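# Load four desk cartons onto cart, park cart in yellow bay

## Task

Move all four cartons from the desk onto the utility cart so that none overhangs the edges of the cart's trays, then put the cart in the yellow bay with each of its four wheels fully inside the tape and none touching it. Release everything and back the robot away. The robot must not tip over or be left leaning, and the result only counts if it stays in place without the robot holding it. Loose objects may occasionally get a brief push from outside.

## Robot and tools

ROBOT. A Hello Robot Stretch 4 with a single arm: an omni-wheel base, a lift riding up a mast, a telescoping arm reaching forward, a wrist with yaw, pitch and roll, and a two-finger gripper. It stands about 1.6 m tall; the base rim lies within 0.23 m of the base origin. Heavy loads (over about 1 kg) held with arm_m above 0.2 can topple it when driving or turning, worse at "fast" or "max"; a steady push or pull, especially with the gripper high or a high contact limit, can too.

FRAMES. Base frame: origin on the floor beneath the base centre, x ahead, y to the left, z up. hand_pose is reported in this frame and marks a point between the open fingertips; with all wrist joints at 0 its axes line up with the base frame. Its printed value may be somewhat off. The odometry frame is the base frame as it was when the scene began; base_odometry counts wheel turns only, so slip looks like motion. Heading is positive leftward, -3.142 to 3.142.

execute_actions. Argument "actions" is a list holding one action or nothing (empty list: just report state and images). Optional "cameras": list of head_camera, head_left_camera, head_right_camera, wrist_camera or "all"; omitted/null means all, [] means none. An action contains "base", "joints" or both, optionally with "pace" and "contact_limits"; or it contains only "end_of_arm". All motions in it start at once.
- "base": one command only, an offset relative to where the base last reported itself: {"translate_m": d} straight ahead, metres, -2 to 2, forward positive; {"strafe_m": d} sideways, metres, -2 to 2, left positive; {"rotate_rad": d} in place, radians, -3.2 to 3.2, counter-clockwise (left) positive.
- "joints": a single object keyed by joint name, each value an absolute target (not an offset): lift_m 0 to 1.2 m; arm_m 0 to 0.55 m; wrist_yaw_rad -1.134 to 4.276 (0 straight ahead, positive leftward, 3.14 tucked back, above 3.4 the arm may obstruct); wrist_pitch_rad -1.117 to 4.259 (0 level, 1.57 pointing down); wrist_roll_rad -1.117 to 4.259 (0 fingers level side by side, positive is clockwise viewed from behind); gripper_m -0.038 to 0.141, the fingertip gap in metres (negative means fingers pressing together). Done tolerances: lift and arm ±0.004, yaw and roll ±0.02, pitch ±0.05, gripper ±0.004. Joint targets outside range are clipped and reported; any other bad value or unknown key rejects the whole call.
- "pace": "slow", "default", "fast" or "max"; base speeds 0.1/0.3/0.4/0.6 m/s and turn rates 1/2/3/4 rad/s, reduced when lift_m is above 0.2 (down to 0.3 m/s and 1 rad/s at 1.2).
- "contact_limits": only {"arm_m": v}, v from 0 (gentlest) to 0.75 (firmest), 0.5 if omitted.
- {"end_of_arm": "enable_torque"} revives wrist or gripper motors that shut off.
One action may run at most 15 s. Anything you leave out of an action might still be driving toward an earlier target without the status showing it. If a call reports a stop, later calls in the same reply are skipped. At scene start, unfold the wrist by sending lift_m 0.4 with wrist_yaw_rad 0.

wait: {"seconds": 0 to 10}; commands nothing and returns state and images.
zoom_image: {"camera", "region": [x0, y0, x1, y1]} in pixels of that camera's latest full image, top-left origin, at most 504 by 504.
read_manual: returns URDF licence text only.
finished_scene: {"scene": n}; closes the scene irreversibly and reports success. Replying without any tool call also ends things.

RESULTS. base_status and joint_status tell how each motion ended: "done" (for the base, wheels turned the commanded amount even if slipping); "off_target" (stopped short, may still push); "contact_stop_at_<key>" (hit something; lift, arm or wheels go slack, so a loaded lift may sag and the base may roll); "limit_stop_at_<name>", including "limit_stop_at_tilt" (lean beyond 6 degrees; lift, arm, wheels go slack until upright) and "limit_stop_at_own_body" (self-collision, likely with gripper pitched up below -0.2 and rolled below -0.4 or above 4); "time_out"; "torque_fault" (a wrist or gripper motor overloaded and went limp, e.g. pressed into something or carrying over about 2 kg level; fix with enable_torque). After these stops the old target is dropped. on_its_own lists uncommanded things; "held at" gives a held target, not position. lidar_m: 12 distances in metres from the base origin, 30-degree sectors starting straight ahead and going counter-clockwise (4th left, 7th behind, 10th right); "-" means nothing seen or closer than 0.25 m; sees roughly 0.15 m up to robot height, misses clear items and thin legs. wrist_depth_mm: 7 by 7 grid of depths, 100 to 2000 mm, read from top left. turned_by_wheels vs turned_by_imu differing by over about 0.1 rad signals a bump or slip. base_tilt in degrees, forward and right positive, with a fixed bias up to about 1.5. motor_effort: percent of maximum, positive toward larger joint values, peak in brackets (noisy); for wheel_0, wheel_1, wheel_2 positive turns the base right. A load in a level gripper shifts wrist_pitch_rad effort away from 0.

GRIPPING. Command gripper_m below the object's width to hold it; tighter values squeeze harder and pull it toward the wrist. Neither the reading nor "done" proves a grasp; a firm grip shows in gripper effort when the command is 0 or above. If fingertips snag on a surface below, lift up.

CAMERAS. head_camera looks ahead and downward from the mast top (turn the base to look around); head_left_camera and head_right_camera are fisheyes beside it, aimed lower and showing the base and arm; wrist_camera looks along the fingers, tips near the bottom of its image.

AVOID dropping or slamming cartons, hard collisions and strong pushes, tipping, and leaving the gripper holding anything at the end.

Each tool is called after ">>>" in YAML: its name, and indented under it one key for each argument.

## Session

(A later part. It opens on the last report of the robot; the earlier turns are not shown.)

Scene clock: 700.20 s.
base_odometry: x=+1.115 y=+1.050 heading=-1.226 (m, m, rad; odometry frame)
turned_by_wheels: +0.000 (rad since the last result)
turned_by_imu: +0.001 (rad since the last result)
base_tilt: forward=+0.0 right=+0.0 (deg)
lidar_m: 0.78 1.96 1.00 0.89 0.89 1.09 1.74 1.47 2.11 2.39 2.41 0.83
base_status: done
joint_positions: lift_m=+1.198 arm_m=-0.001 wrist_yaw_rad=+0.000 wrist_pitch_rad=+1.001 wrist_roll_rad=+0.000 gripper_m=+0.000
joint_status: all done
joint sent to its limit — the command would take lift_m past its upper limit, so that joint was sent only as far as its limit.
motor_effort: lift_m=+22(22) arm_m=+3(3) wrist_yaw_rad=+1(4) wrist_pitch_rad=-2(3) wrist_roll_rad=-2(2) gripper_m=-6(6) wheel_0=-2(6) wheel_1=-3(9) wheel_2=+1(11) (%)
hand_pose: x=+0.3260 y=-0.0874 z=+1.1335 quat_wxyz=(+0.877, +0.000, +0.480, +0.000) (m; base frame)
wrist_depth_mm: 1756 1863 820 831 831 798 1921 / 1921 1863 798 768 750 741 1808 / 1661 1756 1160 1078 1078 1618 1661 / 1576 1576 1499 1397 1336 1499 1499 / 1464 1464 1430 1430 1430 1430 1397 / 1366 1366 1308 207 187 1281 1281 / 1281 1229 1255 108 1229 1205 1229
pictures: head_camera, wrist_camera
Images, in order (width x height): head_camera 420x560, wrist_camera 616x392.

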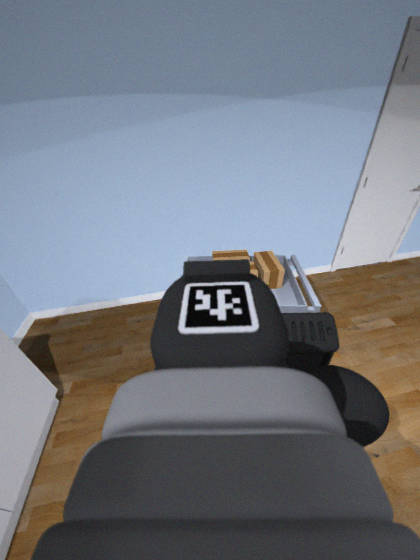

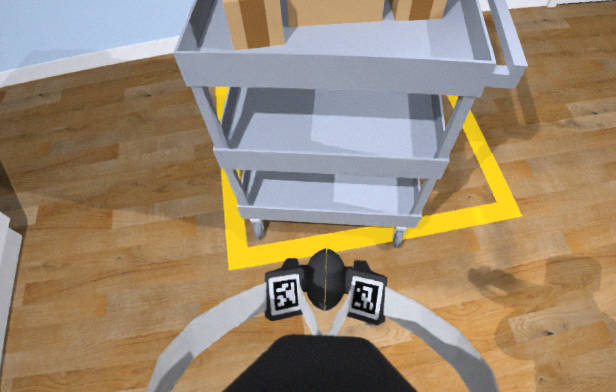

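>>> execute_actions:
  actions:
    - {"base":{"strafe_m":-0.2},"joints":{"lift_m":0.6,"wrist_pitch_rad":0}}
  cameras: []

>>> execute_actions:
  actions:
    - {"base":{"translate_m":0.41},"pace":"slow"}
  cameras: []

>>> execute_actions:
  actions:
    - {"base":{"translate_m":-0.3}}
  cameras: []

>>> execute_actions:
  actions:
    - {"base":{"strafe_m":0.85}}
  cameras: []

>>> execute_actions:
  actions:
    - {"base":{"translate_m":0.62}}
  cameras: []

>>> execute_actions:
  actions:
    - {"base":{"rotate_rad":-1.53}}
  cameras: ["head_camera","head_left_camera"]

Scene clock: 714.07 s.
base_odometry: x=+0.927 y=+0.983 heading=-1.226 (m, m, rad; odometry frame)
turned_by_wheels: +0.000 (rad since the last result)
turned_by_imu: +0.002 (rad since the last result)
base_tilt: forward=-0.1 right=+0.0 (deg)
lidar_m: 0.77 0.85 1.25 1.08 1.08 1.94 1.41 1.40 2.06 2.20 2.24 0.83
base_status: done
joint_positions: lift_m=+0.600 arm_m=-0.001 wrist_yaw_rad=+0.000 wrist_pitch_rad=+0.002 wrist_roll_rad=+0.000 gripper_m=+0.000
joint_status: all done
motor_effort: lift_m=+13(24) arm_m=+3(3) wrist_yaw_rad=+2(2) wrist_pitch_rad=-7(13) wrist_roll_rad=-2(2) gripper_m=-6(7) wheel_0=+0(11) wheel_1=-1(11) wheel_2=+0(0) (%)
hand_pose: x=+0.4588 y=-0.0874 z=+0.7779 quat_wxyz=(+1.000, +0.000, +0.001, +0.000) (m; base frame)
wrist_depth_mm: 1618 1661 1708 1708 1863 1983 1983 / 1618 1708 1756 1808 1863 1983 - / 1576 707 768 778 1921 1983 - / 634 609 591 580 569 1921 - / 1661 1708 1756 1808 1921 - - / 1618 917 842 207 188 - - / 640 627 609 109 1618 1537 1661
pictures: none
No camera images: the call's "cameras" was empty. Leave "cameras" out to get every camera's image.

Scene clock: 719.47 s.
base_odometry: x=+1.065 y=+0.597 heading=-1.226 (m, m, rad; odometry frame)
turned_by_wheels: +0.000 (rad since the last result)
turned_by_imu: +0.001 (rad since the last result)
base_tilt: forward=-0.1 right=+0.1 (deg)
lidar_m: 0.42 0.46 1.33 1.17 1.18 1.48 1.83 1.83 2.40 2.10 2.13 0.48
base_status: done
joint_positions: lift_m=+0.600 arm_m=-0.001 wrist_yaw_rad=-0.004 wrist_pitch_rad=+0.002 wrist_roll_rad=+0.000 gripper_m=+0.000
joint_status: not commanded
motor_effort: lift_m=+13(13) arm_m=+3(3) wrist_yaw_rad=+13(22) wrist_pitch_rad=-5(7) wrist_roll_rad=-1(2) gripper_m=-6(8) wheel_0=+3(7) wheel_1=+5(7) wheel_2=-6(13) (%)
hand_pose: x=+0.4585 y=-0.0886 z=+0.7780 quat_wxyz=(+1.000, +0.000, +0.001, -0.002) (m; base frame)
wrist_depth_mm: 1255 1255 1336 1397 1430 1537 1537 / 1229 1308 1336 1366 1464 1499 1537 / 233 233 234 235 236 236 1537 / 234 234 236 236 237 237 238 / 236 237 237 237 238 239 1618 / 1281 1336 699 204 188 249 1661 / 654 691 699 109 1576 251 1661
pictures: none
No camera images: the call's "cameras" was empty. Leave "cameras" out to get every camera's image.

Scene clock: 721.93 s.
base_odometry: x=+0.964 y=+0.879 heading=-1.227 (m, m, rad; odometry frame)
turned_by_wheels: +0.000 (rad since the last result)
turned_by_imu: +0.001 (rad since the last result)
base_tilt: forward=+0.0 right=-0.1 (deg)
lidar_m: 0.73 0.75 1.26 1.10 1.13 1.38 1.53 1.52 2.19 2.17 2.18 0.79
base_status: done
joint_positions: lift_m=+0.600 arm_m=-0.001 wrist_yaw_rad=+0.000 wrist_pitch_rad=+0.002 wrist_roll_rad=+0.000 gripper_m=+0.000
joint_status: not commanded
motor_effort: lift_m=+13(13) arm_m=+3(3) wrist_yaw_rad=+2(13) wrist_pitch_rad=-5(5) wrist_roll_rad=-2(2) gripper_m=-7(7) wheel_0=-3(5) wheel_1=-3(10) wheel_2=+2(13) (%)
hand_pose: x=+0.4588 y=-0.0875 z=+0.7780 quat_wxyz=(+1.000, +0.000, +0.001, +0.000) (m; base frame)
wrist_depth_mm: 1537 1537 1576 1708 1708 1808 1863 / 1576 1537 1618 1708 1756 1808 1921 / 1537 627 707 732 1756 1863 1983 / 535 535 535 539 539 1863 1921 / 1576 1576 1661 1708 1808 1863 1983 / 1576 917 866 207 187 1921 1921 / 554 559 715 109 809 1537 1708
pictures: none
No camera images: the call's "cameras" was empty. Leave "cameras" out to get every camera's image.

Scene clock: 726.10 s.
base_odometry: x=+1.764 y=+1.166 heading=-1.227 (m, m, rad; odometry frame)
turned_by_wheels: +0.000 (rad since the last result)
turned_by_imu: +0.003 (rad since the last result)
base_tilt: forward=-0.3 right=+0.0 (deg)
lidar_m: 1.73 0.53 0.29 0.25 0.28 0.36 0.70 1.90 2.11 3.02 1.06 0.88
base_status: done
joint_positions: lift_m=+0.600 arm_m=-0.001 wrist_yaw_rad=+0.000 wrist_pitch_rad=+0.002 wrist_roll_rad=+0.000 gripper_m=+0.000
joint_status: not commanded
motor_effort: lift_m=+13(13) arm_m=+3(3) wrist_yaw_rad=+2(2) wrist_pitch_rad=-5(5) wrist_roll_rad=-2(2) gripper_m=-6(6) wheel_0=+0(10) wheel_1=+2(11) wheel_2=+0(1) (%)
hand_pose: x=+0.4588 y=-0.0875 z=+0.7780 quat_wxyz=(+1.000, +0.000, +0.001, +0.000) (m; base frame)
wrist_depth_mm: 1336 1397 1464 1499 1537 1661 1708 / 1366 1430 1464 1537 1576 1661 1708 / 1397 1430 1499 1499 1576 1661 1308 / 1397 1430 1499 1537 1576 1661 621 / 1430 1430 1499 1537 1618 1708 1756 / 1397 1430 1537 207 187 960 976 / 1430 1499 1499 108 1618 699 640
pictures: none
No camera images: the call's "cameras" was empty. Leave "cameras" out to get every camera's image.

Scene clock: 729.63 s.
base_odometry: x=+1.973 y=+0.583 heading=-1.226 (m, m, rad; odometry frame)
turned_by_wheels: +0.000 (rad since the last result)
turned_by_imu: +0.000 (rad since the last result)
base_tilt: forward=-0.1 right=+0.1 (deg)
lidar_m: 1.11 1.13 1.23 0.37 0.40 0.45 0.97 2.37 3.17 0.48 0.47 0.64
base_status: done
joint_positions: lift_m=+0.600 arm_m=-0.001 wrist_yaw_rad=+0.000 wrist_pitch_rad=+0.002 wrist_roll_rad=+0.000 gripper_m=+0.000
joint_status: not commanded
motor_effort: lift_m=+13(13) arm_m=+3(3) wrist_yaw_rad=+1(2) wrist_pitch_rad=-5(5) wrist_roll_rad=-2(2) gripper_m=-7(8) wheel_0=+3(8) wheel_1=+3(7) wheel_2=-3(13) (%)
hand_pose: x=+0.4588 y=-0.0874 z=+0.7780 quat_wxyz=(+1.000, +0.000, +0.001, +0.000) (m; base frame)
wrist_depth_mm: 820 842 866 904 946 976 1008 / 809 854 878 891 946 1008 1042 / 842 866 891 931 960 991 1025 / 842 866 904 931 960 1025 1060 / 854 866 904 931 991 1008 1060 / 854 878 891 207 187 1042 1098 / 878 891 931 108 1008 1042 1078
pictures: none
No camera images: the call's "cameras" was empty. Leave "cameras" out to get every camera's image.

Scene clock: 731.67 s.
base_odometry: x=+1.973 y=+0.582 heading=-2.756 (m, m, rad; odometry frame)
turned_by_wheels: -1.529 (rad since the last result)
turned_by_imu: -1.573 (rad since the last result)
base_tilt: forward=-0.2 right=+0.1 (deg)
lidar_m: 0.49 0.46 0.66 1.10 1.12 1.16 0.39 0.37 0.50 1.00 2.39 3.18
base_status: done
joint_positions: lift_m=+0.600 arm_m=-0.001 wrist_yaw_rad=+0.000 wrist_pitch_rad=+0.002 wrist_roll_rad=+0.000 gripper_m=+0.000
joint_status: not commanded
motor_effort: lift_m=+13(13) arm_m=+3(3) wrist_yaw_rad=+2(1) wrist_pitch_rad=-5(5) wrist_roll_rad=-2(2) gripper_m=-7(6) wheel_0=+3(8) wheel_1=+3(7) wheel_2=+4(9) (%)
hand_pose: x=+0.4588 y=-0.0874 z=+0.7780 quat_wxyz=(+1.000, +0.000, +0.001, +0.000) (m; base frame)
wrist_depth_mm: - - - - - - - / - - - - - - - / 298 - - - - - - / 283 413 - - - - - / 301 - - - - - - / 820 878 854 207 187 - - / 654 691 842 109 1661 1499 1661
pictures: head_camera, head_left_camera
Images, in order (width x height): head_camera 420x560, head_left_camera 420x672.

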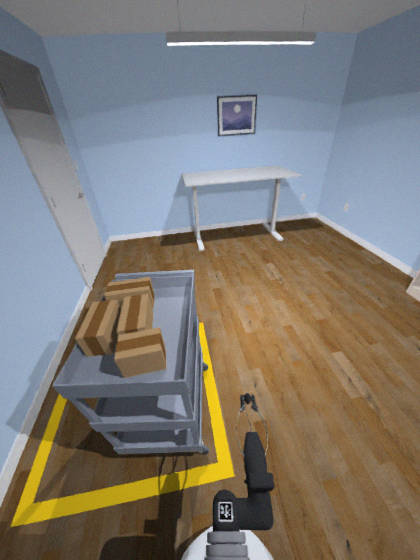

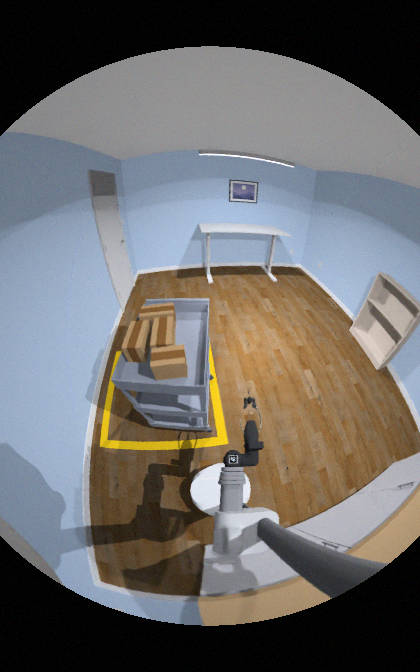

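>>> execute_actions:
  actions:
    - {"base":{"strafe_m":0.33}}
  cameras: []

>>> execute_actions:
  actions:
    - {"base":{"translate_m":0.1},"pace":"slow"}
  cameras: ["head_camera"]

Scene clock: 739.37 s.
base_odometry: x=+2.097 y=+0.277 heading=-2.756 (m, m, rad; odometry frame)
turned_by_wheels: +0.000 (rad since the last result)
turned_by_imu: +0.001 (rad since the last result)
base_tilt: forward=-0.2 right=+0.0 (deg)
lidar_m: 0.43 0.45 0.86 0.78 0.79 0.95 1.10 0.48 0.56 1.14 2.71 0.46
base_status: done
joint_positions: lift_m=+0.600 arm_m=-0.001 wrist_yaw_rad=-0.007 wrist_pitch_rad=+0.003 wrist_roll_rad=+0.000 gripper_m=+0.000
joint_status: not commanded
on_its_own: wrist_yaw_rad is at rest, and its effort (+21) is outside its rest range (-13 to +13)
motor_effort: lift_m=+14(14) arm_m=+3(3) wrist_yaw_rad=+21(21) wrist_pitch_rad=-7(8) wrist_roll_rad=-2(2) gripper_m=-6(6) wheel_0=-4(9) wheel_1=+2(14) wheel_2=+0(2) (%)
hand_pose: x=+0.4583 y=-0.0894 z=+0.7777 quat_wxyz=(+1.000, +0.000, +0.001, -0.003) (m; base frame)
wrist_depth_mm: 1708 - - - - - - / 1661 - 300 317 - - - / 234 234 235 234 234 234 - / 236 236 236 236 236 236 - / 239 239 238 236 237 238 - / 1756 - 854 204 189 251 - / 1537 647 699 108 1618 249 1708
pictures: none
No camera images: the call's "cameras" was empty. Leave "cameras" out to get every camera's image.

Scene clock: 741.67 s.
base_odometry: x=+2.005 y=+0.239 heading=-2.756 (m, m, rad; odometry frame)
turned_by_wheels: +0.000 (rad since the last result)
turned_by_imu: +0.000 (rad since the last result)
base_tilt: forward=-0.2 right=-0.1 (deg)
lidar_m: 0.41 0.41 0.90 0.79 0.80 0.99 1.20 0.58 0.69 1.36 2.70 0.48
base_status: done
joint_positions: lift_m=+0.600 arm_m=-0.001 wrist_yaw_rad=-0.001 wrist_pitch_rad=+0.002 wrist_roll_rad=+0.000 gripper_m=+0.000
joint_status: not commanded
motor_effort: lift_m=+14(14) arm_m=+3(3) wrist_yaw_rad=+5(24) wrist_pitch_rad=-7(7) wrist_roll_rad=-2(2) gripper_m=-5(8) wheel_0=+5(5) wheel_1=+5(6) wheel_2=-7(12) (%)
hand_pose: x=+0.4587 y=-0.0878 z=+0.7778 quat_wxyz=(+1.000, +0.000, +0.001, -0.001) (m; base frame)
wrist_depth_mm: 1708 - - - - - - / 1537 - 294 322 - - - / 216 220 227 233 240 - - / 217 223 229 235 241 248 - / 220 225 232 235 244 253 - / 1808 1863 820 205 188 1921 - / 1537 683 707 109 1661 878 1708
pictures: head_camera
Images, in order (width x height): head_camera 420x560.

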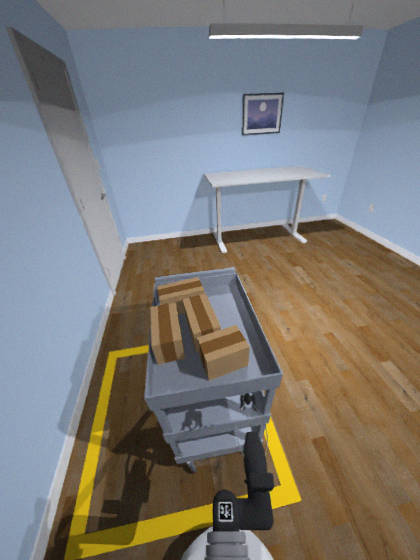

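>>> execute_actions:
  actions:
    - {"base":{"translate_m":-0.3},"joints":{"lift_m":1.2,"wrist_pitch_rad":1.0}}
  cameras: ["wrist_camera","head_left_camera"]

Scene clock: 749.90 s.
base_odometry: x=+2.283 y=+0.352 heading=-2.756 (m, m, rad; odometry frame)
turned_by_wheels: +0.000 (rad since the last result)
turned_by_imu: +0.002 (rad since the last result)
base_tilt: forward=-0.2 right=+0.0 (deg)
lidar_m: 0.70 0.73 0.84 0.74 0.76 0.92 0.89 0.37 0.31 0.64 2.79 3.38
base_status: done
joint_positions: lift_m=+1.198 arm_m=-0.001 wrist_yaw_rad=+0.000 wrist_pitch_rad=+1.001 wrist_roll_rad=+0.000 gripper_m=+0.000
joint_status: all done
joint sent to its limit — the command would take lift_m past its upper limit, so that joint was sent only as far as its limit.
motor_effort: lift_m=+22(24) arm_m=+3(3) wrist_yaw_rad=+2(4) wrist_pitch_rad=-3(3) wrist_roll_rad=-2(2) gripper_m=-5(6) wheel_0=-1(8) wheel_1=-4(5) wheel_2=+1(12) (%)
hand_pose: x=+0.3260 y=-0.0874 z=+1.1335 quat_wxyz=(+0.877, +0.000, +0.480, +0.000) (m; base frame)
wrist_depth_mm: 1576 - 759 699 1863 - 1983 / 1499 1808 732 723 1708 1863 1808 / 1464 1661 1060 1098 1618 1618 1618 / 1430 1576 1042 1308 1499 1537 1537 / 1336 1464 1397 1281 1430 1397 1397 / 1308 1336 1308 207 187 1308 1281 / 1255 1255 1255 109 1229 1205 1205
pictures: head_left_camera, wrist_camera
Images, in order (width x height): head_left_camera 420x672, wrist_camera 616x392.

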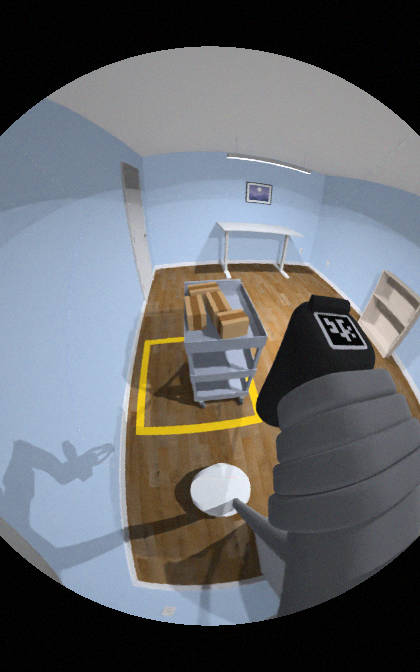

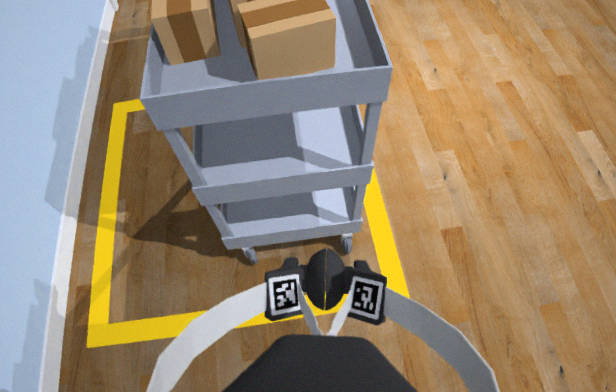

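>>> execute_actions:
  actions:
    - {"base":{"strafe_m":-0.8},"joints":{"lift_m":0.6,"wrist_pitch_rad":0}}
  cameras: []

>>> execute_actions:
  actions:
    - {"base":{"translate_m":1.05}}
  cameras: []

>>> execute_actions:
  actions:
    - {"base":{"rotate_rad":1.53}}
  cameras: ["head_camera"]

Scene clock: 768.33 s.
base_odometry: x=+1.988 y=+1.056 heading=-2.812 (m, m, rad; odometry frame)
turned_by_wheels: -0.056 (rad since the last result)
turned_by_imu: -0.310 (rad since the last result)
base_tilt: forward=-0.1 right=+0.1 (deg)
lidar_m: 3.26 1.21 0.89 1.50 1.42 0.26 0.25 0.27 0.25 0.27 0.88 2.15
base_status: strafe_m contact_stop (by the wheels' count: -0.763 of -0.800)
joint_positions: lift_m=+0.694 arm_m=+0.000 wrist_yaw_rad=+0.000 wrist_pitch_rad=+0.006 wrist_roll_rad=+0.000 gripper_m=+0.000
joint_status: lift_m contact_stop (moved -0.504 of -0.598); the others done
on_its_own: the wheels are slack since a contact_stop; lift_m is slack since a contact_stop (your +0.600 is given up)
motor_effort: lift_m=+17(25) arm_m=+3(3) wrist_yaw_rad=+2(6) wrist_pitch_rad=-6(17) wrist_roll_rad=-2(2) gripper_m=-8(6) wheel_0=+1(14) wheel_1=+0(37) wheel_2=+0(21) (%)
hand_pose: x=+0.4589 y=-0.0874 z=+0.8708 quat_wxyz=(+1.000, +0.000, +0.003, +0.000) (m; base frame)
wrist_depth_mm: - - - - - - 1921 / - - - - - - 1983 / - - - - - - 1921 / - - - - - - 1921 / - - - - - - 1863 / - - - 206 187 - 1863 / 1808 1756 1756 109 1756 1708 1808
pictures: none
No camera images: the call's "cameras" was empty. Leave "cameras" out to get every camera's image.

not run: a stop came earlier in this reply.

not run: a stop came earlier in this reply.

>>> execute_actions:
  actions:
    - {"base":{"strafe_m":0.25},"joints":{"lift_m":0.6}}
  cameras: ["head_camera","head_left_camera"]

Scene clock: 773.03 s.
base_odometry: x=+2.069 y=+0.820 heading=-2.811 (m, m, rad; odometry frame)
turned_by_wheels: +0.000 (rad since the last result)
turned_by_imu: +0.003 (rad since the last result)
base_tilt: forward=+0.0 right=+0.0 (deg)
lidar_m: 3.14 0.71 0.73 1.25 1.21 1.29 0.30 0.26 0.29 0.44 1.38 2.33
base_status: done
joint_positions: lift_m=+0.692 arm_m=+0.000 wrist_yaw_rad=+0.000 wrist_pitch_rad=+0.006 wrist_roll_rad=+0.000 gripper_m=+0.000
joint_status: lift_m contact_stop (moved -0.003 of -0.094)
on_its_own: lift_m is slack since a contact_stop (your +0.600 is given up)
motor_effort: lift_m=+18(23) arm_m=+3(3) wrist_yaw_rad=+1(3) wrist_pitch_rad=-6(8) wrist_roll_rad=-2(2) gripper_m=-6(6) wheel_0=+1(14) wheel_1=+0(18) wheel_2=+0(5) (%)
hand_pose: x=+0.4589 y=-0.0874 z=+0.8683 quat_wxyz=(+1.000, +0.000, +0.003, +0.000) (m; base frame)
wrist_depth_mm: - - - - - - - / - - - - - - - / - - - - - - - / - - - - - - - / - - - - - - - / - - - 207 187 - - / 1756 1708 1756 109 1756 1661 1808
pictures: head_camera, head_left_camera
Images, in order (width x height): head_camera 420x560, head_left_camera 420x672.

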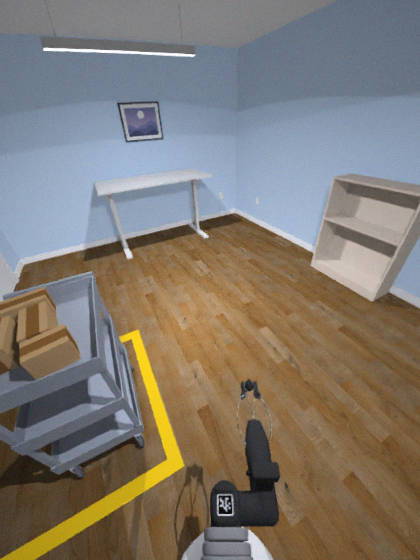

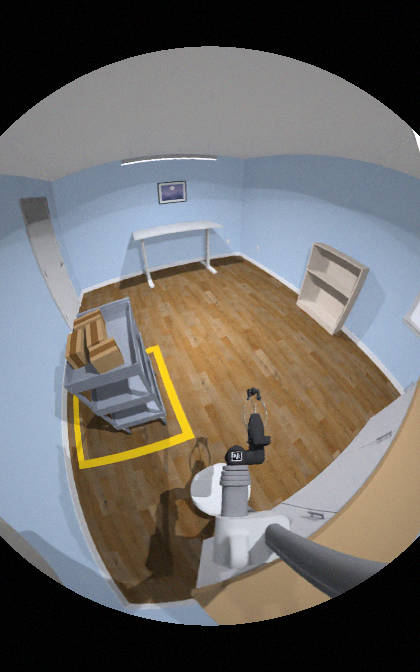

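>>> execute_actions:
  actions:
    - {"base":{"rotate_rad":0.3}}
  cameras: []

>>> execute_actions:
  actions:
    - {"base":{"translate_m":0.75}}
  cameras: []

>>> execute_actions:
  actions:
    - {"base":{"rotate_rad":1.53},"joints":{"lift_m":0.6}}
  cameras: ["head_camera"]

Scene clock: 780.60 s.
base_odometry: x=+2.069 y=+0.820 heading=-2.512 (m, m, rad; odometry frame)
turned_by_wheels: +0.299 (rad since the last result)
turned_by_imu: +0.309 (rad since the last result)
base_tilt: forward=-0.1 right=+0.1 (deg)
lidar_m: 2.98 0.70 0.87 1.23 1.25 0.31 0.28 0.28 0.36 0.69 2.34 2.68
base_status: done
joint_positions: lift_m=+0.692 arm_m=+0.000 wrist_yaw_rad=+0.000 wrist_pitch_rad=+0.006 wrist_roll_rad=+0.000 gripper_m=+0.000
joint_status: not commanded
on_its_own: lift_m is slack since a contact_stop (your +0.600 is given up)
motor_effort: lift_m=+17(17) arm_m=+3(3) wrist_yaw_rad=+1(1) wrist_pitch_rad=-6(7) wrist_roll_rad=-2(2) gripper_m=-5(7) wheel_0=-2(7) wheel_1=-4(6) wheel_2=-4(8) (%)
hand_pose: x=+0.4589 y=-0.0874 z=+0.8683 quat_wxyz=(+1.000, +0.000, +0.003, +0.000) (m; base frame)
wrist_depth_mm: - - - - - - - / - - - - - - - / - - - - - - - / 778 1042 - - - - - / 488 - - - - - - / 500 1078 - 207 187 - - / 798 866 1756 109 1808 1661 1863
pictures: none
No camera images: the call's "cameras" was empty. Leave "cameras" out to get every camera's image.

Scene clock: 784.57 s.
base_odometry: x=+1.463 y=+0.378 heading=-2.512 (m, m, rad; odometry frame)
turned_by_wheels: +0.000 (rad since the last result)
turned_by_imu: +0.000 (rad since the last result)
base_tilt: forward=+0.0 right=+0.0 (deg)
lidar_m: 2.27 0.46 0.25 0.25 0.30 1.70 1.03 1.02 1.26 2.05 2.05 2.52
base_status: done
joint_positions: lift_m=+0.692 arm_m=+0.000 wrist_yaw_rad=+0.000 wrist_pitch_rad=+0.006 wrist_roll_rad=+0.000 gripper_m=+0.000
joint_status: not commanded
on_its_own: lift_m is slack since a contact_stop (your +0.600 is given up)
motor_effort: lift_m=+17(17) arm_m=+2(3) wrist_yaw_rad=+1(1) wrist_pitch_rad=-6(6) wrist_roll_rad=-2(2) gripper_m=-7(6) wheel_0=+3(10) wheel_1=+2(6) wheel_2=-2(12) (%)
hand_pose: x=+0.4589 y=-0.0874 z=+0.8683 quat_wxyz=(+1.000, +0.000, +0.003, +0.000) (m; base frame)
wrist_depth_mm: - - - - - - - / - - - - - - - / - - - - - - - / - - - - - - - / - - - - - - - / - - - 206 187 - - / 1756 1708 1756 109 1756 1661 1863
pictures: none
No camera images: the call's "cameras" was empty. Leave "cameras" out to get every camera's image.

Scene clock: 786.60 s.
torque_fault: wrist_yaw_rad switched itself off since the last result.
base_odometry: x=+1.463 y=+0.378 heading=-0.983 (m, m, rad; odometry frame)
turned_by_wheels: +1.529 (rad since the last result)
turned_by_imu: +1.496 (rad since the last result)
base_tilt: forward=-0.1 right=+0.1 (deg)
lidar_m: 0.45 0.45 1.59 1.05 1.05 1.25 2.34 2.03 2.64 2.25 2.24 0.58
base_status: done
joint_positions: lift_m=+0.600 arm_m=+0.000 wrist_yaw_rad=-0.196 wrist_pitch_rad=+0.006 wrist_roll_rad=+0.000 gripper_m=+0.000
joint_status: all done
on_its_own: wrist_yaw_rad is off since a torque_fault, until you send "end_of_arm": "enable_torque" (your +0.000 is given up)
motor_effort: lift_m=+13(18) arm_m=+2(3) wrist_yaw_rad=+2(100) wrist_pitch_rad=-6(6) wrist_roll_rad=-2(1) gripper_m=-6(10) wheel_0=-4(25) wheel_1=-1(10) wheel_2=-5(27) (%)
hand_pose: x=+0.4365 y=-0.1418 z=+0.7769 quat_wxyz=(+0.995, +0.000, +0.003, -0.098) (m; base frame)
wrist_depth_mm: 991 1060 1138 1281 1430 1618 1921 / 976 1060 1182 1336 1499 1661 1808 / 264 291 324 359 1430 1708 1921 / 263 287 315 353 397 455 1921 / 272 1060 1205 368 1537 1756 1983 / 1025 1098 750 207 187 1756 1983 / 647 676 691 109 1499 1499 1618
pictures: head_camera
Images, in order (width x height): head_camera 420x560.

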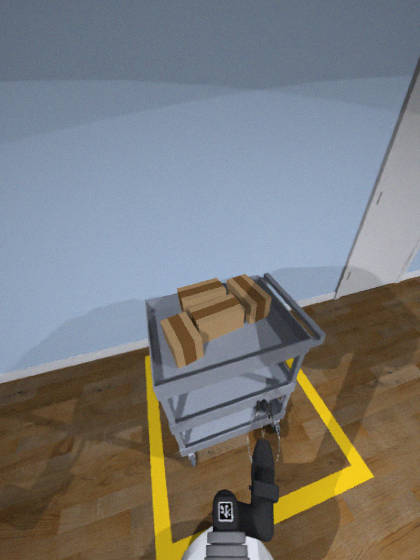

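>>> execute_actions:
  actions:
    - {"end_of_arm":"enable_torque"}
  cameras: []

>>> execute_actions:
  actions:
    - {"base":{"translate_m":-0.35},"joints":{"lift_m":1.2,"wrist_pitch_rad":1.0,"wrist_yaw_rad":0}}
  cameras: ["wrist_camera","head_left_camera","head_right_camera"]

Scene clock: 792.73 s.
base_odometry: x=+1.463 y=+0.378 heading=-0.983 (m, m, rad; odometry frame)
turned_by_wheels: +0.000 (rad since the last result)
turned_by_imu: +0.001 (rad since the last result)
base_tilt: forward=-0.1 right=-0.1 (deg)
lidar_m: 0.46 0.47 1.58 1.04 1.05 1.22 2.33 2.05 2.64 2.26 2.27 0.59
base_status: not commanded
joint_positions: lift_m=+0.600 arm_m=+0.000 wrist_yaw_rad=-0.196 wrist_pitch_rad=+0.006 wrist_roll_rad=+0.000 gripper_m=+0.000
joint_status: not commanded
end_of_arm: enable_torque: each motor that was off is on again
on_its_own: wrist_yaw_rad is held at -0.196, not at your +0.000, since a torque_fault
motor_effort: lift_m=+13(13) arm_m=+2(2) wrist_yaw_rad=+2(2) wrist_pitch_rad=-5(5) wrist_roll_rad=-2(2) gripper_m=-6(7) wheel_0=-3(4) wheel_1=-2(1) wheel_2=-5(5) (%)
hand_pose: x=+0.4365 y=-0.1418 z=+0.7769 quat_wxyz=(+0.995, +0.000, +0.003, -0.098) (m; base frame)
wrist_depth_mm: 991 1078 1182 1308 1430 1618 1863 / 976 1060 1205 1308 1464 1661 1863 / 278 307 338 384 1430 1708 1863 / 277 300 332 370 413 1708 1983 / 991 1078 1205 382 1464 1808 1983 / 1008 1098 759 208 187 1808 - / 661 683 699 109 488 1537 1661
pictures: none
No camera images: the call's "cameras" was empty. Leave "cameras" out to get every camera's image.

Scene clock: 796.00 s.
base_odometry: x=+1.269 y=+0.670 heading=-0.983 (m, m, rad; odometry frame)
turned_by_wheels: +0.000 (rad since the last result)
turned_by_imu: +0.001 (rad since the last result)
base_tilt: forward=-0.2 right=+0.1 (deg)
lidar_m: 0.81 0.85 1.12 0.94 0.94 1.11 2.04 1.71 2.31 2.35 2.34 1.00
base_status: done
joint_positions: lift_m=+1.198 arm_m=+0.000 wrist_yaw_rad=+0.000 wrist_pitch_rad=+1.001 wrist_roll_rad=+0.000 gripper_m=+0.000
joint_status: all done
joint sent to its limit — the command would take lift_m past its upper limit, so that joint was sent only as far as its limit.
motor_effort: lift_m=+22(24) arm_m=+3(2) wrist_yaw_rad=+2(7) wrist_pitch_rad=-2(3) wrist_roll_rad=-2(2) gripper_m=-4(8) wheel_0=-1(6) wheel_1=-3(5) wheel_2=+1(13) (%)
hand_pose: x=+0.3261 y=-0.0874 z=+1.1335 quat_wxyz=(+0.877, +0.000, +0.480, +0.000) (m; base frame)
wrist_depth_mm: 1464 1576 820 788 809 1921 - / 1661 1808 809 1182 1182 1756 1808 / 1756 1661 1138 1118 1464 1661 1661 / 1576 1537 1430 1397 1537 1499 1499 / 1464 1464 1430 1430 1430 1397 1366 / 1336 1366 1281 207 187 1281 1281 / 1281 1255 1255 109 1229 1182 1182
pictures: head_left_camera, head_right_camera, wrist_camera
Images, in order (width x height): head_left_camera 420x672, head_right_camera 420x672, wrist_camera 616x392.

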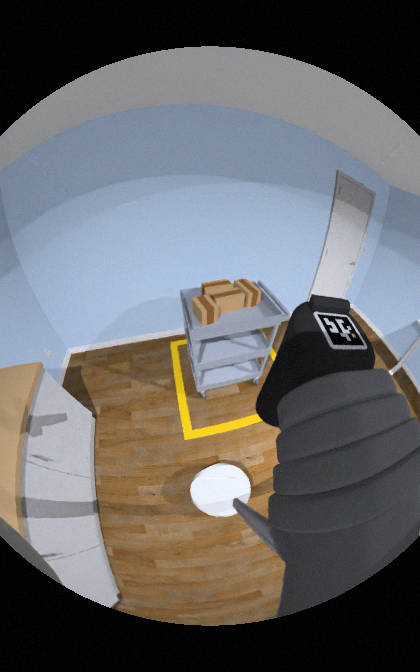

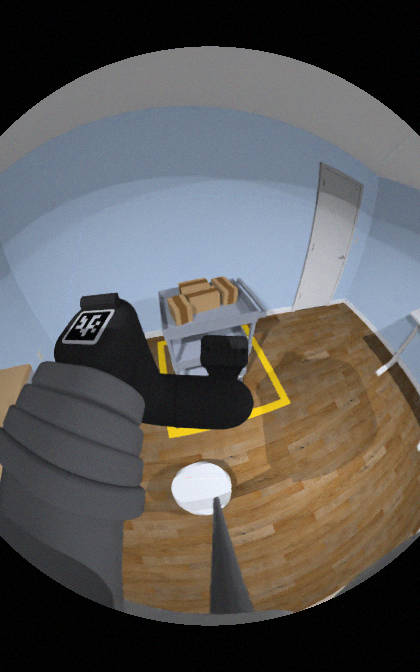

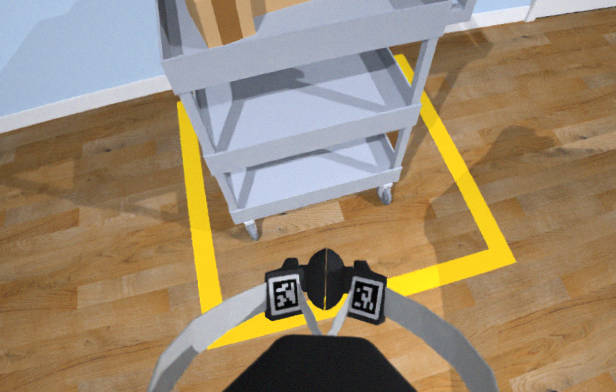

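>>> execute_actions:
  actions:
    - {"base":{"translate_m":0.3},"joints":{"arm_m":0.2,"wrist_pitch_rad":1.57,"wrist_roll_rad":1.57,"gripper_m":0.08}}
  cameras: ["wrist_camera"]

Scene clock: 808.10 s.
base_odometry: x=+1.436 y=+0.420 heading=-0.983 (m, m, rad; odometry frame)
turned_by_wheels: +0.000 (rad since the last result)
turned_by_imu: +0.001 (rad since the last result)
base_tilt: forward=-0.2 right=+0.0 (deg)
lidar_m: 0.52 0.52 1.67 1.04 1.02 1.21 2.42 1.98 2.65 2.27 2.27 0.67
base_status: done
joint_positions: lift_m=+1.198 arm_m=+0.199 wrist_yaw_rad=+0.000 wrist_pitch_rad=+1.570 wrist_roll_rad=+1.570 gripper_m=+0.080
joint_status: all done
motor_effort: lift_m=+22(22) arm_m=+4(5) wrist_yaw_rad=+1(2) wrist_pitch_rad=+0(5) wrist_roll_rad=+0(2) gripper_m=-1(8) wheel_0=+1(6) wheel_1=+3(6) wheel_2=-1(13) (%)
hand_pose: x=+0.3704 y=-0.0874 z=+1.0879 quat_wxyz=(+0.501, +0.500, +0.500, -0.499) (m; base frame)
wrist_depth_mm: 473 1308 1308 1308 1281 1281 1255 / 521 741 1308 1281 1281 1281 1255 / 530 842 1160 1281 1281 1281 1281 / 530 525 1160 1336 1078 1078 1308 / 535 535 854 1281 1078 1098 1308 / 530 539 202 1336 1336 1308 1308 / 462 512 750 109 1308 1281 1308
pictures: wrist_camera
Images, in order (width x height): wrist_camera 616x392.

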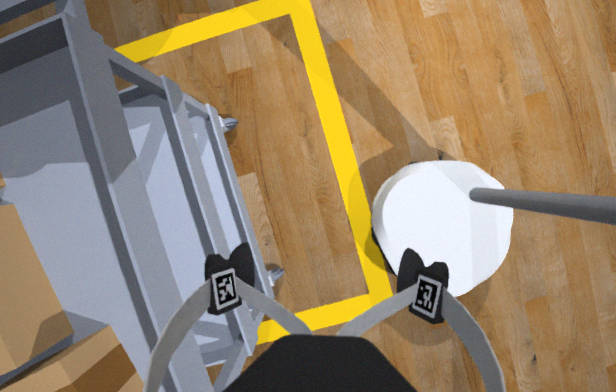

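>>> execute_actions:
  actions:
    - {"joints":{"arm_m":0.40}}
  cameras: ["wrist_camera"]

Scene clock: 813.83 s.
base_odometry: x=+1.436 y=+0.420 heading=-0.983 (m, m, rad; odometry frame)
turned_by_wheels: +0.000 (rad since the last result)
turned_by_imu: +0.002 (rad since the last result)
base_tilt: forward=-0.3 right=+0.0 (deg)
lidar_m: 0.52 0.51 1.63 1.04 1.03 1.22 2.39 1.97 2.64 2.26 2.25 0.66
base_status: not commanded
joint_positions: lift_m=+1.198 arm_m=+0.399 wrist_yaw_rad=+0.000 wrist_pitch_rad=+1.570 wrist_roll_rad=+1.570 gripper_m=+0.080
joint_status: all done
motor_effort: lift_m=+22(22) arm_m=+4(5) wrist_yaw_rad=+1(1) wrist_pitch_rad=+1(1) wrist_roll_rad=+0(0) gripper_m=-2(3) wheel_0=+1(2) wheel_1=+3(3) wheel_2=-1(1) (%)
hand_pose: x=+0.5704 y=-0.0874 z=+1.0879 quat_wxyz=(+0.501, +0.500, +0.500, -0.499) (m; base frame)
wrist_depth_mm: 455 480 517 1281 1255 1281 1255 / 500 521 517 1281 1281 1281 1281 / 413 521 521 1308 1281 1255 1281 / 413 521 521 1336 1308 1098 1078 / 415 459 525 788 1308 1078 1078 / 418 418 201 530 1308 1281 1308 / 430 421 484 109 1336 1308 1308
pictures: wrist_camera
Images, in order (width x height): wrist_camera 616x392.

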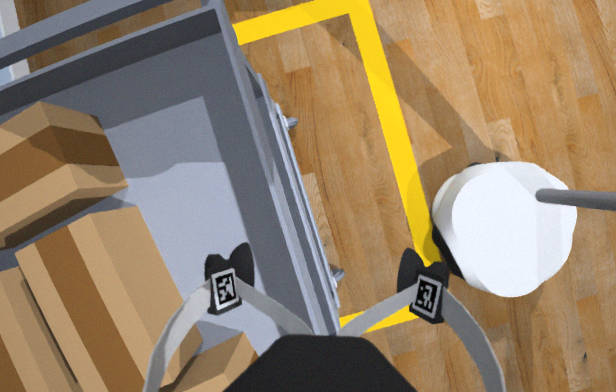

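>>> execute_actions:
  actions:
    - {"joints":{"lift_m":0.94},"pace":"slow"}
  cameras: []

>>> execute_actions:
  actions:
    - {"joints":{"gripper_m":-0.01}}
  cameras: []

>>> execute_actions:
  actions:
    - {"base":{"translate_m":-0.08},"pace":"slow"}
  cameras: []

>>> execute_actions:
  actions:
    - {"joints":{"gripper_m":0.08}}
  cameras: []

>>> execute_actions:
  actions:
    - {"joints":{"lift_m":1.2}}
  cameras: ["wrist_camera"]

Scene clock: 824.53 s.
base_odometry: x=+1.436 y=+0.420 heading=-0.983 (m, m, rad; odometry frame)
turned_by_wheels: +0.000 (rad since the last result)
turned_by_imu: +0.002 (rad since the last result)
base_tilt: forward=-0.3 right=+0.1 (deg)
lidar_m: 0.51 0.52 1.62 1.01 0.99 1.21 2.29 1.99 2.66 2.27 2.27 0.65
base_status: not commanded
joint_positions: lift_m=+0.940 arm_m=+0.399 wrist_yaw_rad=+0.002 wrist_pitch_rad=+1.564 wrist_roll_rad=+1.570 gripper_m=+0.080
joint_status: all done
motor_effort: lift_m=+12(20) arm_m=+3(4) wrist_yaw_rad=-4(5) wrist_pitch_rad=+17(18) wrist_roll_rad=+0(0) gripper_m=-4(5) wheel_0=+2(1) wheel_1=+3(3) wheel_2=-1(1) (%)
hand_pose: x=+0.5724 y=-0.0874 z=+0.8302 quat_wxyz=(+0.502, +0.501, +0.499, -0.498) (m; base frame)
wrist_depth_mm: 266 264 462 1025 1025 1025 1008 / 267 265 271 1042 1025 1025 1008 / 270 267 265 1042 1042 1008 1008 / 272 270 266 1060 1060 976 820 / 274 270 244 591 1078 866 831 / 276 273 198 591 1060 976 831 / 277 276 272 109 1060 1060 1042
pictures: none
No camera images: the call's "cameras" was empty. Leave "cameras" out to get every camera's image.

Scene clock: 826.20 s.
base_odometry: x=+1.436 y=+0.420 heading=-0.983 (m, m, rad; odometry frame)
turned_by_wheels: +0.000 (rad since the last result)
turned_by_imu: +0.001 (rad since the last result)
base_tilt: forward=-0.2 right=+0.0 (deg)
lidar_m: 0.50 0.50 1.63 1.04 1.04 1.21 2.30 1.98 2.64 2.22 2.28 0.60
base_status: not commanded
joint_positions: lift_m=+0.940 arm_m=+0.400 wrist_yaw_rad=+0.002 wrist_pitch_rad=+1.569 wrist_roll_rad=+1.569 gripper_m=-0.010
joint_status: all done
motor_effort: lift_m=+17(17) arm_m=+3(3) wrist_yaw_rad=-4(8) wrist_pitch_rad=+4(27) wrist_roll_rad=+3(3) gripper_m=-19(20) wheel_0=+2(1) wheel_1=+3(3) wheel_2=-1(1) (%)
hand_pose: x=+0.5712 y=-0.0874 z=+0.8298 quat_wxyz=(+0.502, +0.499, +0.501, -0.498) (m; base frame)
wrist_depth_mm: 259 257 257 1025 1025 1025 1008 / 260 260 256 1025 1025 1025 1008 / 263 262 262 1025 1025 1042 1025 / 265 263 262 262 1042 917 820 / 265 265 264 262 1042 854 831 / 254 268 185 205 186 1042 831 / 238 268 268 108 1078 1042 1060
pictures: none
No camera images: the call's "cameras" was empty. Leave "cameras" out to get every camera's image.

Scene clock: 828.27 s.
base_odometry: x=+1.391 y=+0.486 heading=-0.982 (m, m, rad; odometry frame)
turned_by_wheels: +0.000 (rad since the last result)
turned_by_imu: +0.002 (rad since the last result)
base_tilt: forward=-0.1 right=+0.1 (deg)
lidar_m: 0.51 0.53 1.72 0.99 1.02 1.18 2.23 1.92 2.56 2.29 2.24 0.59
base_status: done
joint_positions: lift_m=+0.940 arm_m=+0.400 wrist_yaw_rad=+0.003 wrist_pitch_rad=+1.565 wrist_roll_rad=+1.569 gripper_m=-0.010
joint_status: not commanded
motor_effort: lift_m=+17(17) arm_m=+2(3) wrist_yaw_rad=-8(13) wrist_pitch_rad=+15(28) wrist_roll_rad=+2(3) gripper_m=-17(19) wheel_0=-1(3) wheel_1=-2(4) wheel_2=+8(15) (%)
hand_pose: x=+0.5725 y=-0.0874 z=+0.8297 quat_wxyz=(+0.503, +0.500, +0.500, -0.497) (m; base frame)
wrist_depth_mm: 260 259 256 1042 1025 1025 1008 / 264 260 259 1042 1025 1025 1008 / 263 264 260 508 1042 1042 1025 / 266 265 262 263 1042 931 820 / 267 267 265 218 1060 854 831 / 252 271 185 204 185 1042 831 / 240 271 268 109 1060 1060 1042
pictures: none
No camera images: the call's "cameras" was empty. Leave "cameras" out to get every camera's image.

Scene clock: 829.93 s.
base_odometry: x=+1.391 y=+0.486 heading=-0.983 (m, m, rad; odometry frame)
turned_by_wheels: +0.000 (rad since the last result)
turned_by_imu: +0.000 (rad since the last result)
base_tilt: forward=-0.2 right=+0.0 (deg)
lidar_m: 0.51 0.53 1.74 1.02 0.98 1.19 2.24 1.92 2.54 2.28 2.29 0.59
base_status: not commanded
joint_positions: lift_m=+0.940 arm_m=+0.400 wrist_yaw_rad=+0.000 wrist_pitch_rad=+1.570 wrist_roll_rad=+1.570 gripper_m=+0.080
joint_status: all done
motor_effort: lift_m=+17(17) arm_m=+2(2) wrist_yaw_rad=+0(9) wrist_pitch_rad=+2(15) wrist_roll_rad=+0(2) gripper_m=-2(15) wheel_0=-2(1) wheel_1=-2(2) wheel_2=+4(8) (%)
hand_pose: x=+0.5709 y=-0.0874 z=+0.8297 quat_wxyz=(+0.501, +0.500, +0.500, -0.499) (m; base frame)
wrist_depth_mm: 263 260 259 1042 1025 1008 1008 / 265 264 260 1025 1042 1025 1025 / 266 265 263 544 1042 1025 1008 / 268 266 265 264 1042 917 809 / 268 270 265 265 1060 866 831 / 255 270 201 266 1060 878 854 / 243 273 272 109 1078 1060 1060
pictures: none
No camera images: the call's "cameras" was empty. Leave "cameras" out to get every camera's image.

Scene clock: 832.07 s.
base_odometry: x=+1.391 y=+0.486 heading=-0.983 (m, m, rad; odometry frame)
turned_by_wheels: +0.000 (rad since the last result)
turned_by_imu: +0.001 (rad since the last result)
base_tilt: forward=-0.1 right=+0.1 (deg)
lidar_m: 0.51 0.52 1.71 0.99 1.00 1.17 2.31 1.91 2.54 2.28 2.26 0.58
base_status: not commanded
joint_positions: lift_m=+1.198 arm_m=+0.400 wrist_yaw_rad=+0.000 wrist_pitch_rad=+1.570 wrist_roll_rad=+1.570 gripper_m=+0.080
joint_status: all done
joint sent to its limit — the command would take lift_m past its upper limit, so that joint was sent only as far as its limit.
motor_effort: lift_m=+22(24) arm_m=+3(2) wrist_yaw_rad=+1(0) wrist_pitch_rad=+1(1) wrist_roll_rad=+0(0) gripper_m=+0(5) wheel_0=-1(2) wheel_1=-2(2) wheel_2=+4(4) (%)
hand_pose: x=+0.5709 y=-0.0874 z=+1.0879 quat_wxyz=(+0.501, +0.500, +0.500, -0.499) (m; base frame)
wrist_depth_mm: 469 492 504 1281 1281 1281 1255 / 469 517 517 1308 1281 1281 1229 / 407 459 521 759 1255 1281 1255 / 415 469 525 521 1308 1078 1078 / 413 415 530 530 1308 1078 1078 / 421 415 201 525 1336 1308 1308 / 424 421 452 109 1308 1308 1336
pictures: wrist_camera
Images, in order (width x height): wrist_camera 616x392.

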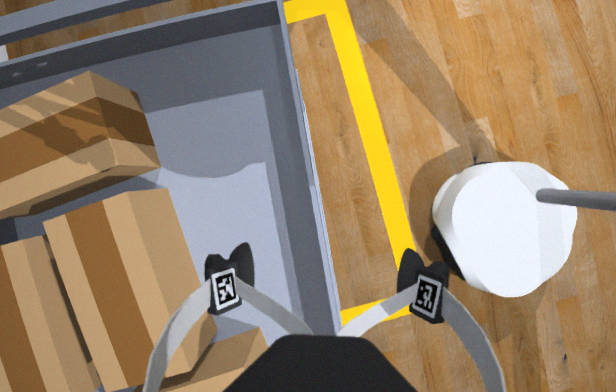

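Cart came along. Back away and check.

>>> execute_actions:
  actions:
    - {"base":{"translate_m":-0.3},"joints":{"arm_m":0,"wrist_roll_rad":0,"wrist_pitch_rad":0.9}}
  cameras: ["wrist_camera","head_left_camera"]

Scene clock: 838.60 s.
base_odometry: x=+1.225 y=+0.736 heading=-0.983 (m, m, rad; odometry frame)
turned_by_wheels: +0.000 (rad since the last result)
turned_by_imu: +0.002 (rad since the last result)
base_tilt: forward=-0.2 right=+0.0 (deg)
lidar_m: 0.81 0.82 1.07 0.92 0.91 1.10 1.95 1.61 1.88 2.37 2.36 0.93
base_status: done
joint_positions: lift_m=+1.198 arm_m=+0.001 wrist_yaw_rad=+0.000 wrist_pitch_rad=+0.902 wrist_roll_rad=+0.000 gripper_m=+0.080
joint_status: all done
motor_effort: lift_m=+22(22) arm_m=-5(6) wrist_yaw_rad=+2(0) wrist_pitch_rad=-4(6) wrist_roll_rad=-3(8) gripper_m=-1(2) wheel_0=-2(8) wheel_1=-4(11) wheel_2=+0(12) (%)
hand_pose: x=+0.3506 y=-0.0875 z=+1.1502 quat_wxyz=(+0.900, +0.000, +0.436, +0.000) (m; base frame)
wrist_depth_mm: 1464 1576 820 866 904 1983 - / 1618 1708 831 854 820 1983 - / 1756 1863 1160 1160 1160 1863 1808 / 1708 1708 1138 1138 1430 1576 1618 / 1537 1499 1397 1397 1430 1499 1499 / 1366 1397 201 1366 1308 1308 1336 / 1281 1255 1281 109 1229 1229 1229
pictures: head_left_camera, wrist_camera
Images, in order (width x height): head_left_camera 420x672, wrist_camera 616x392.

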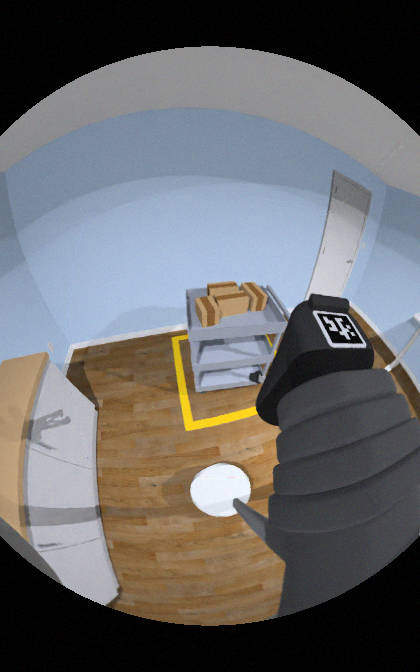

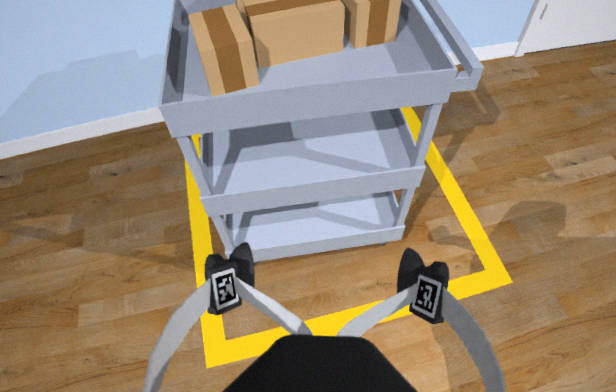

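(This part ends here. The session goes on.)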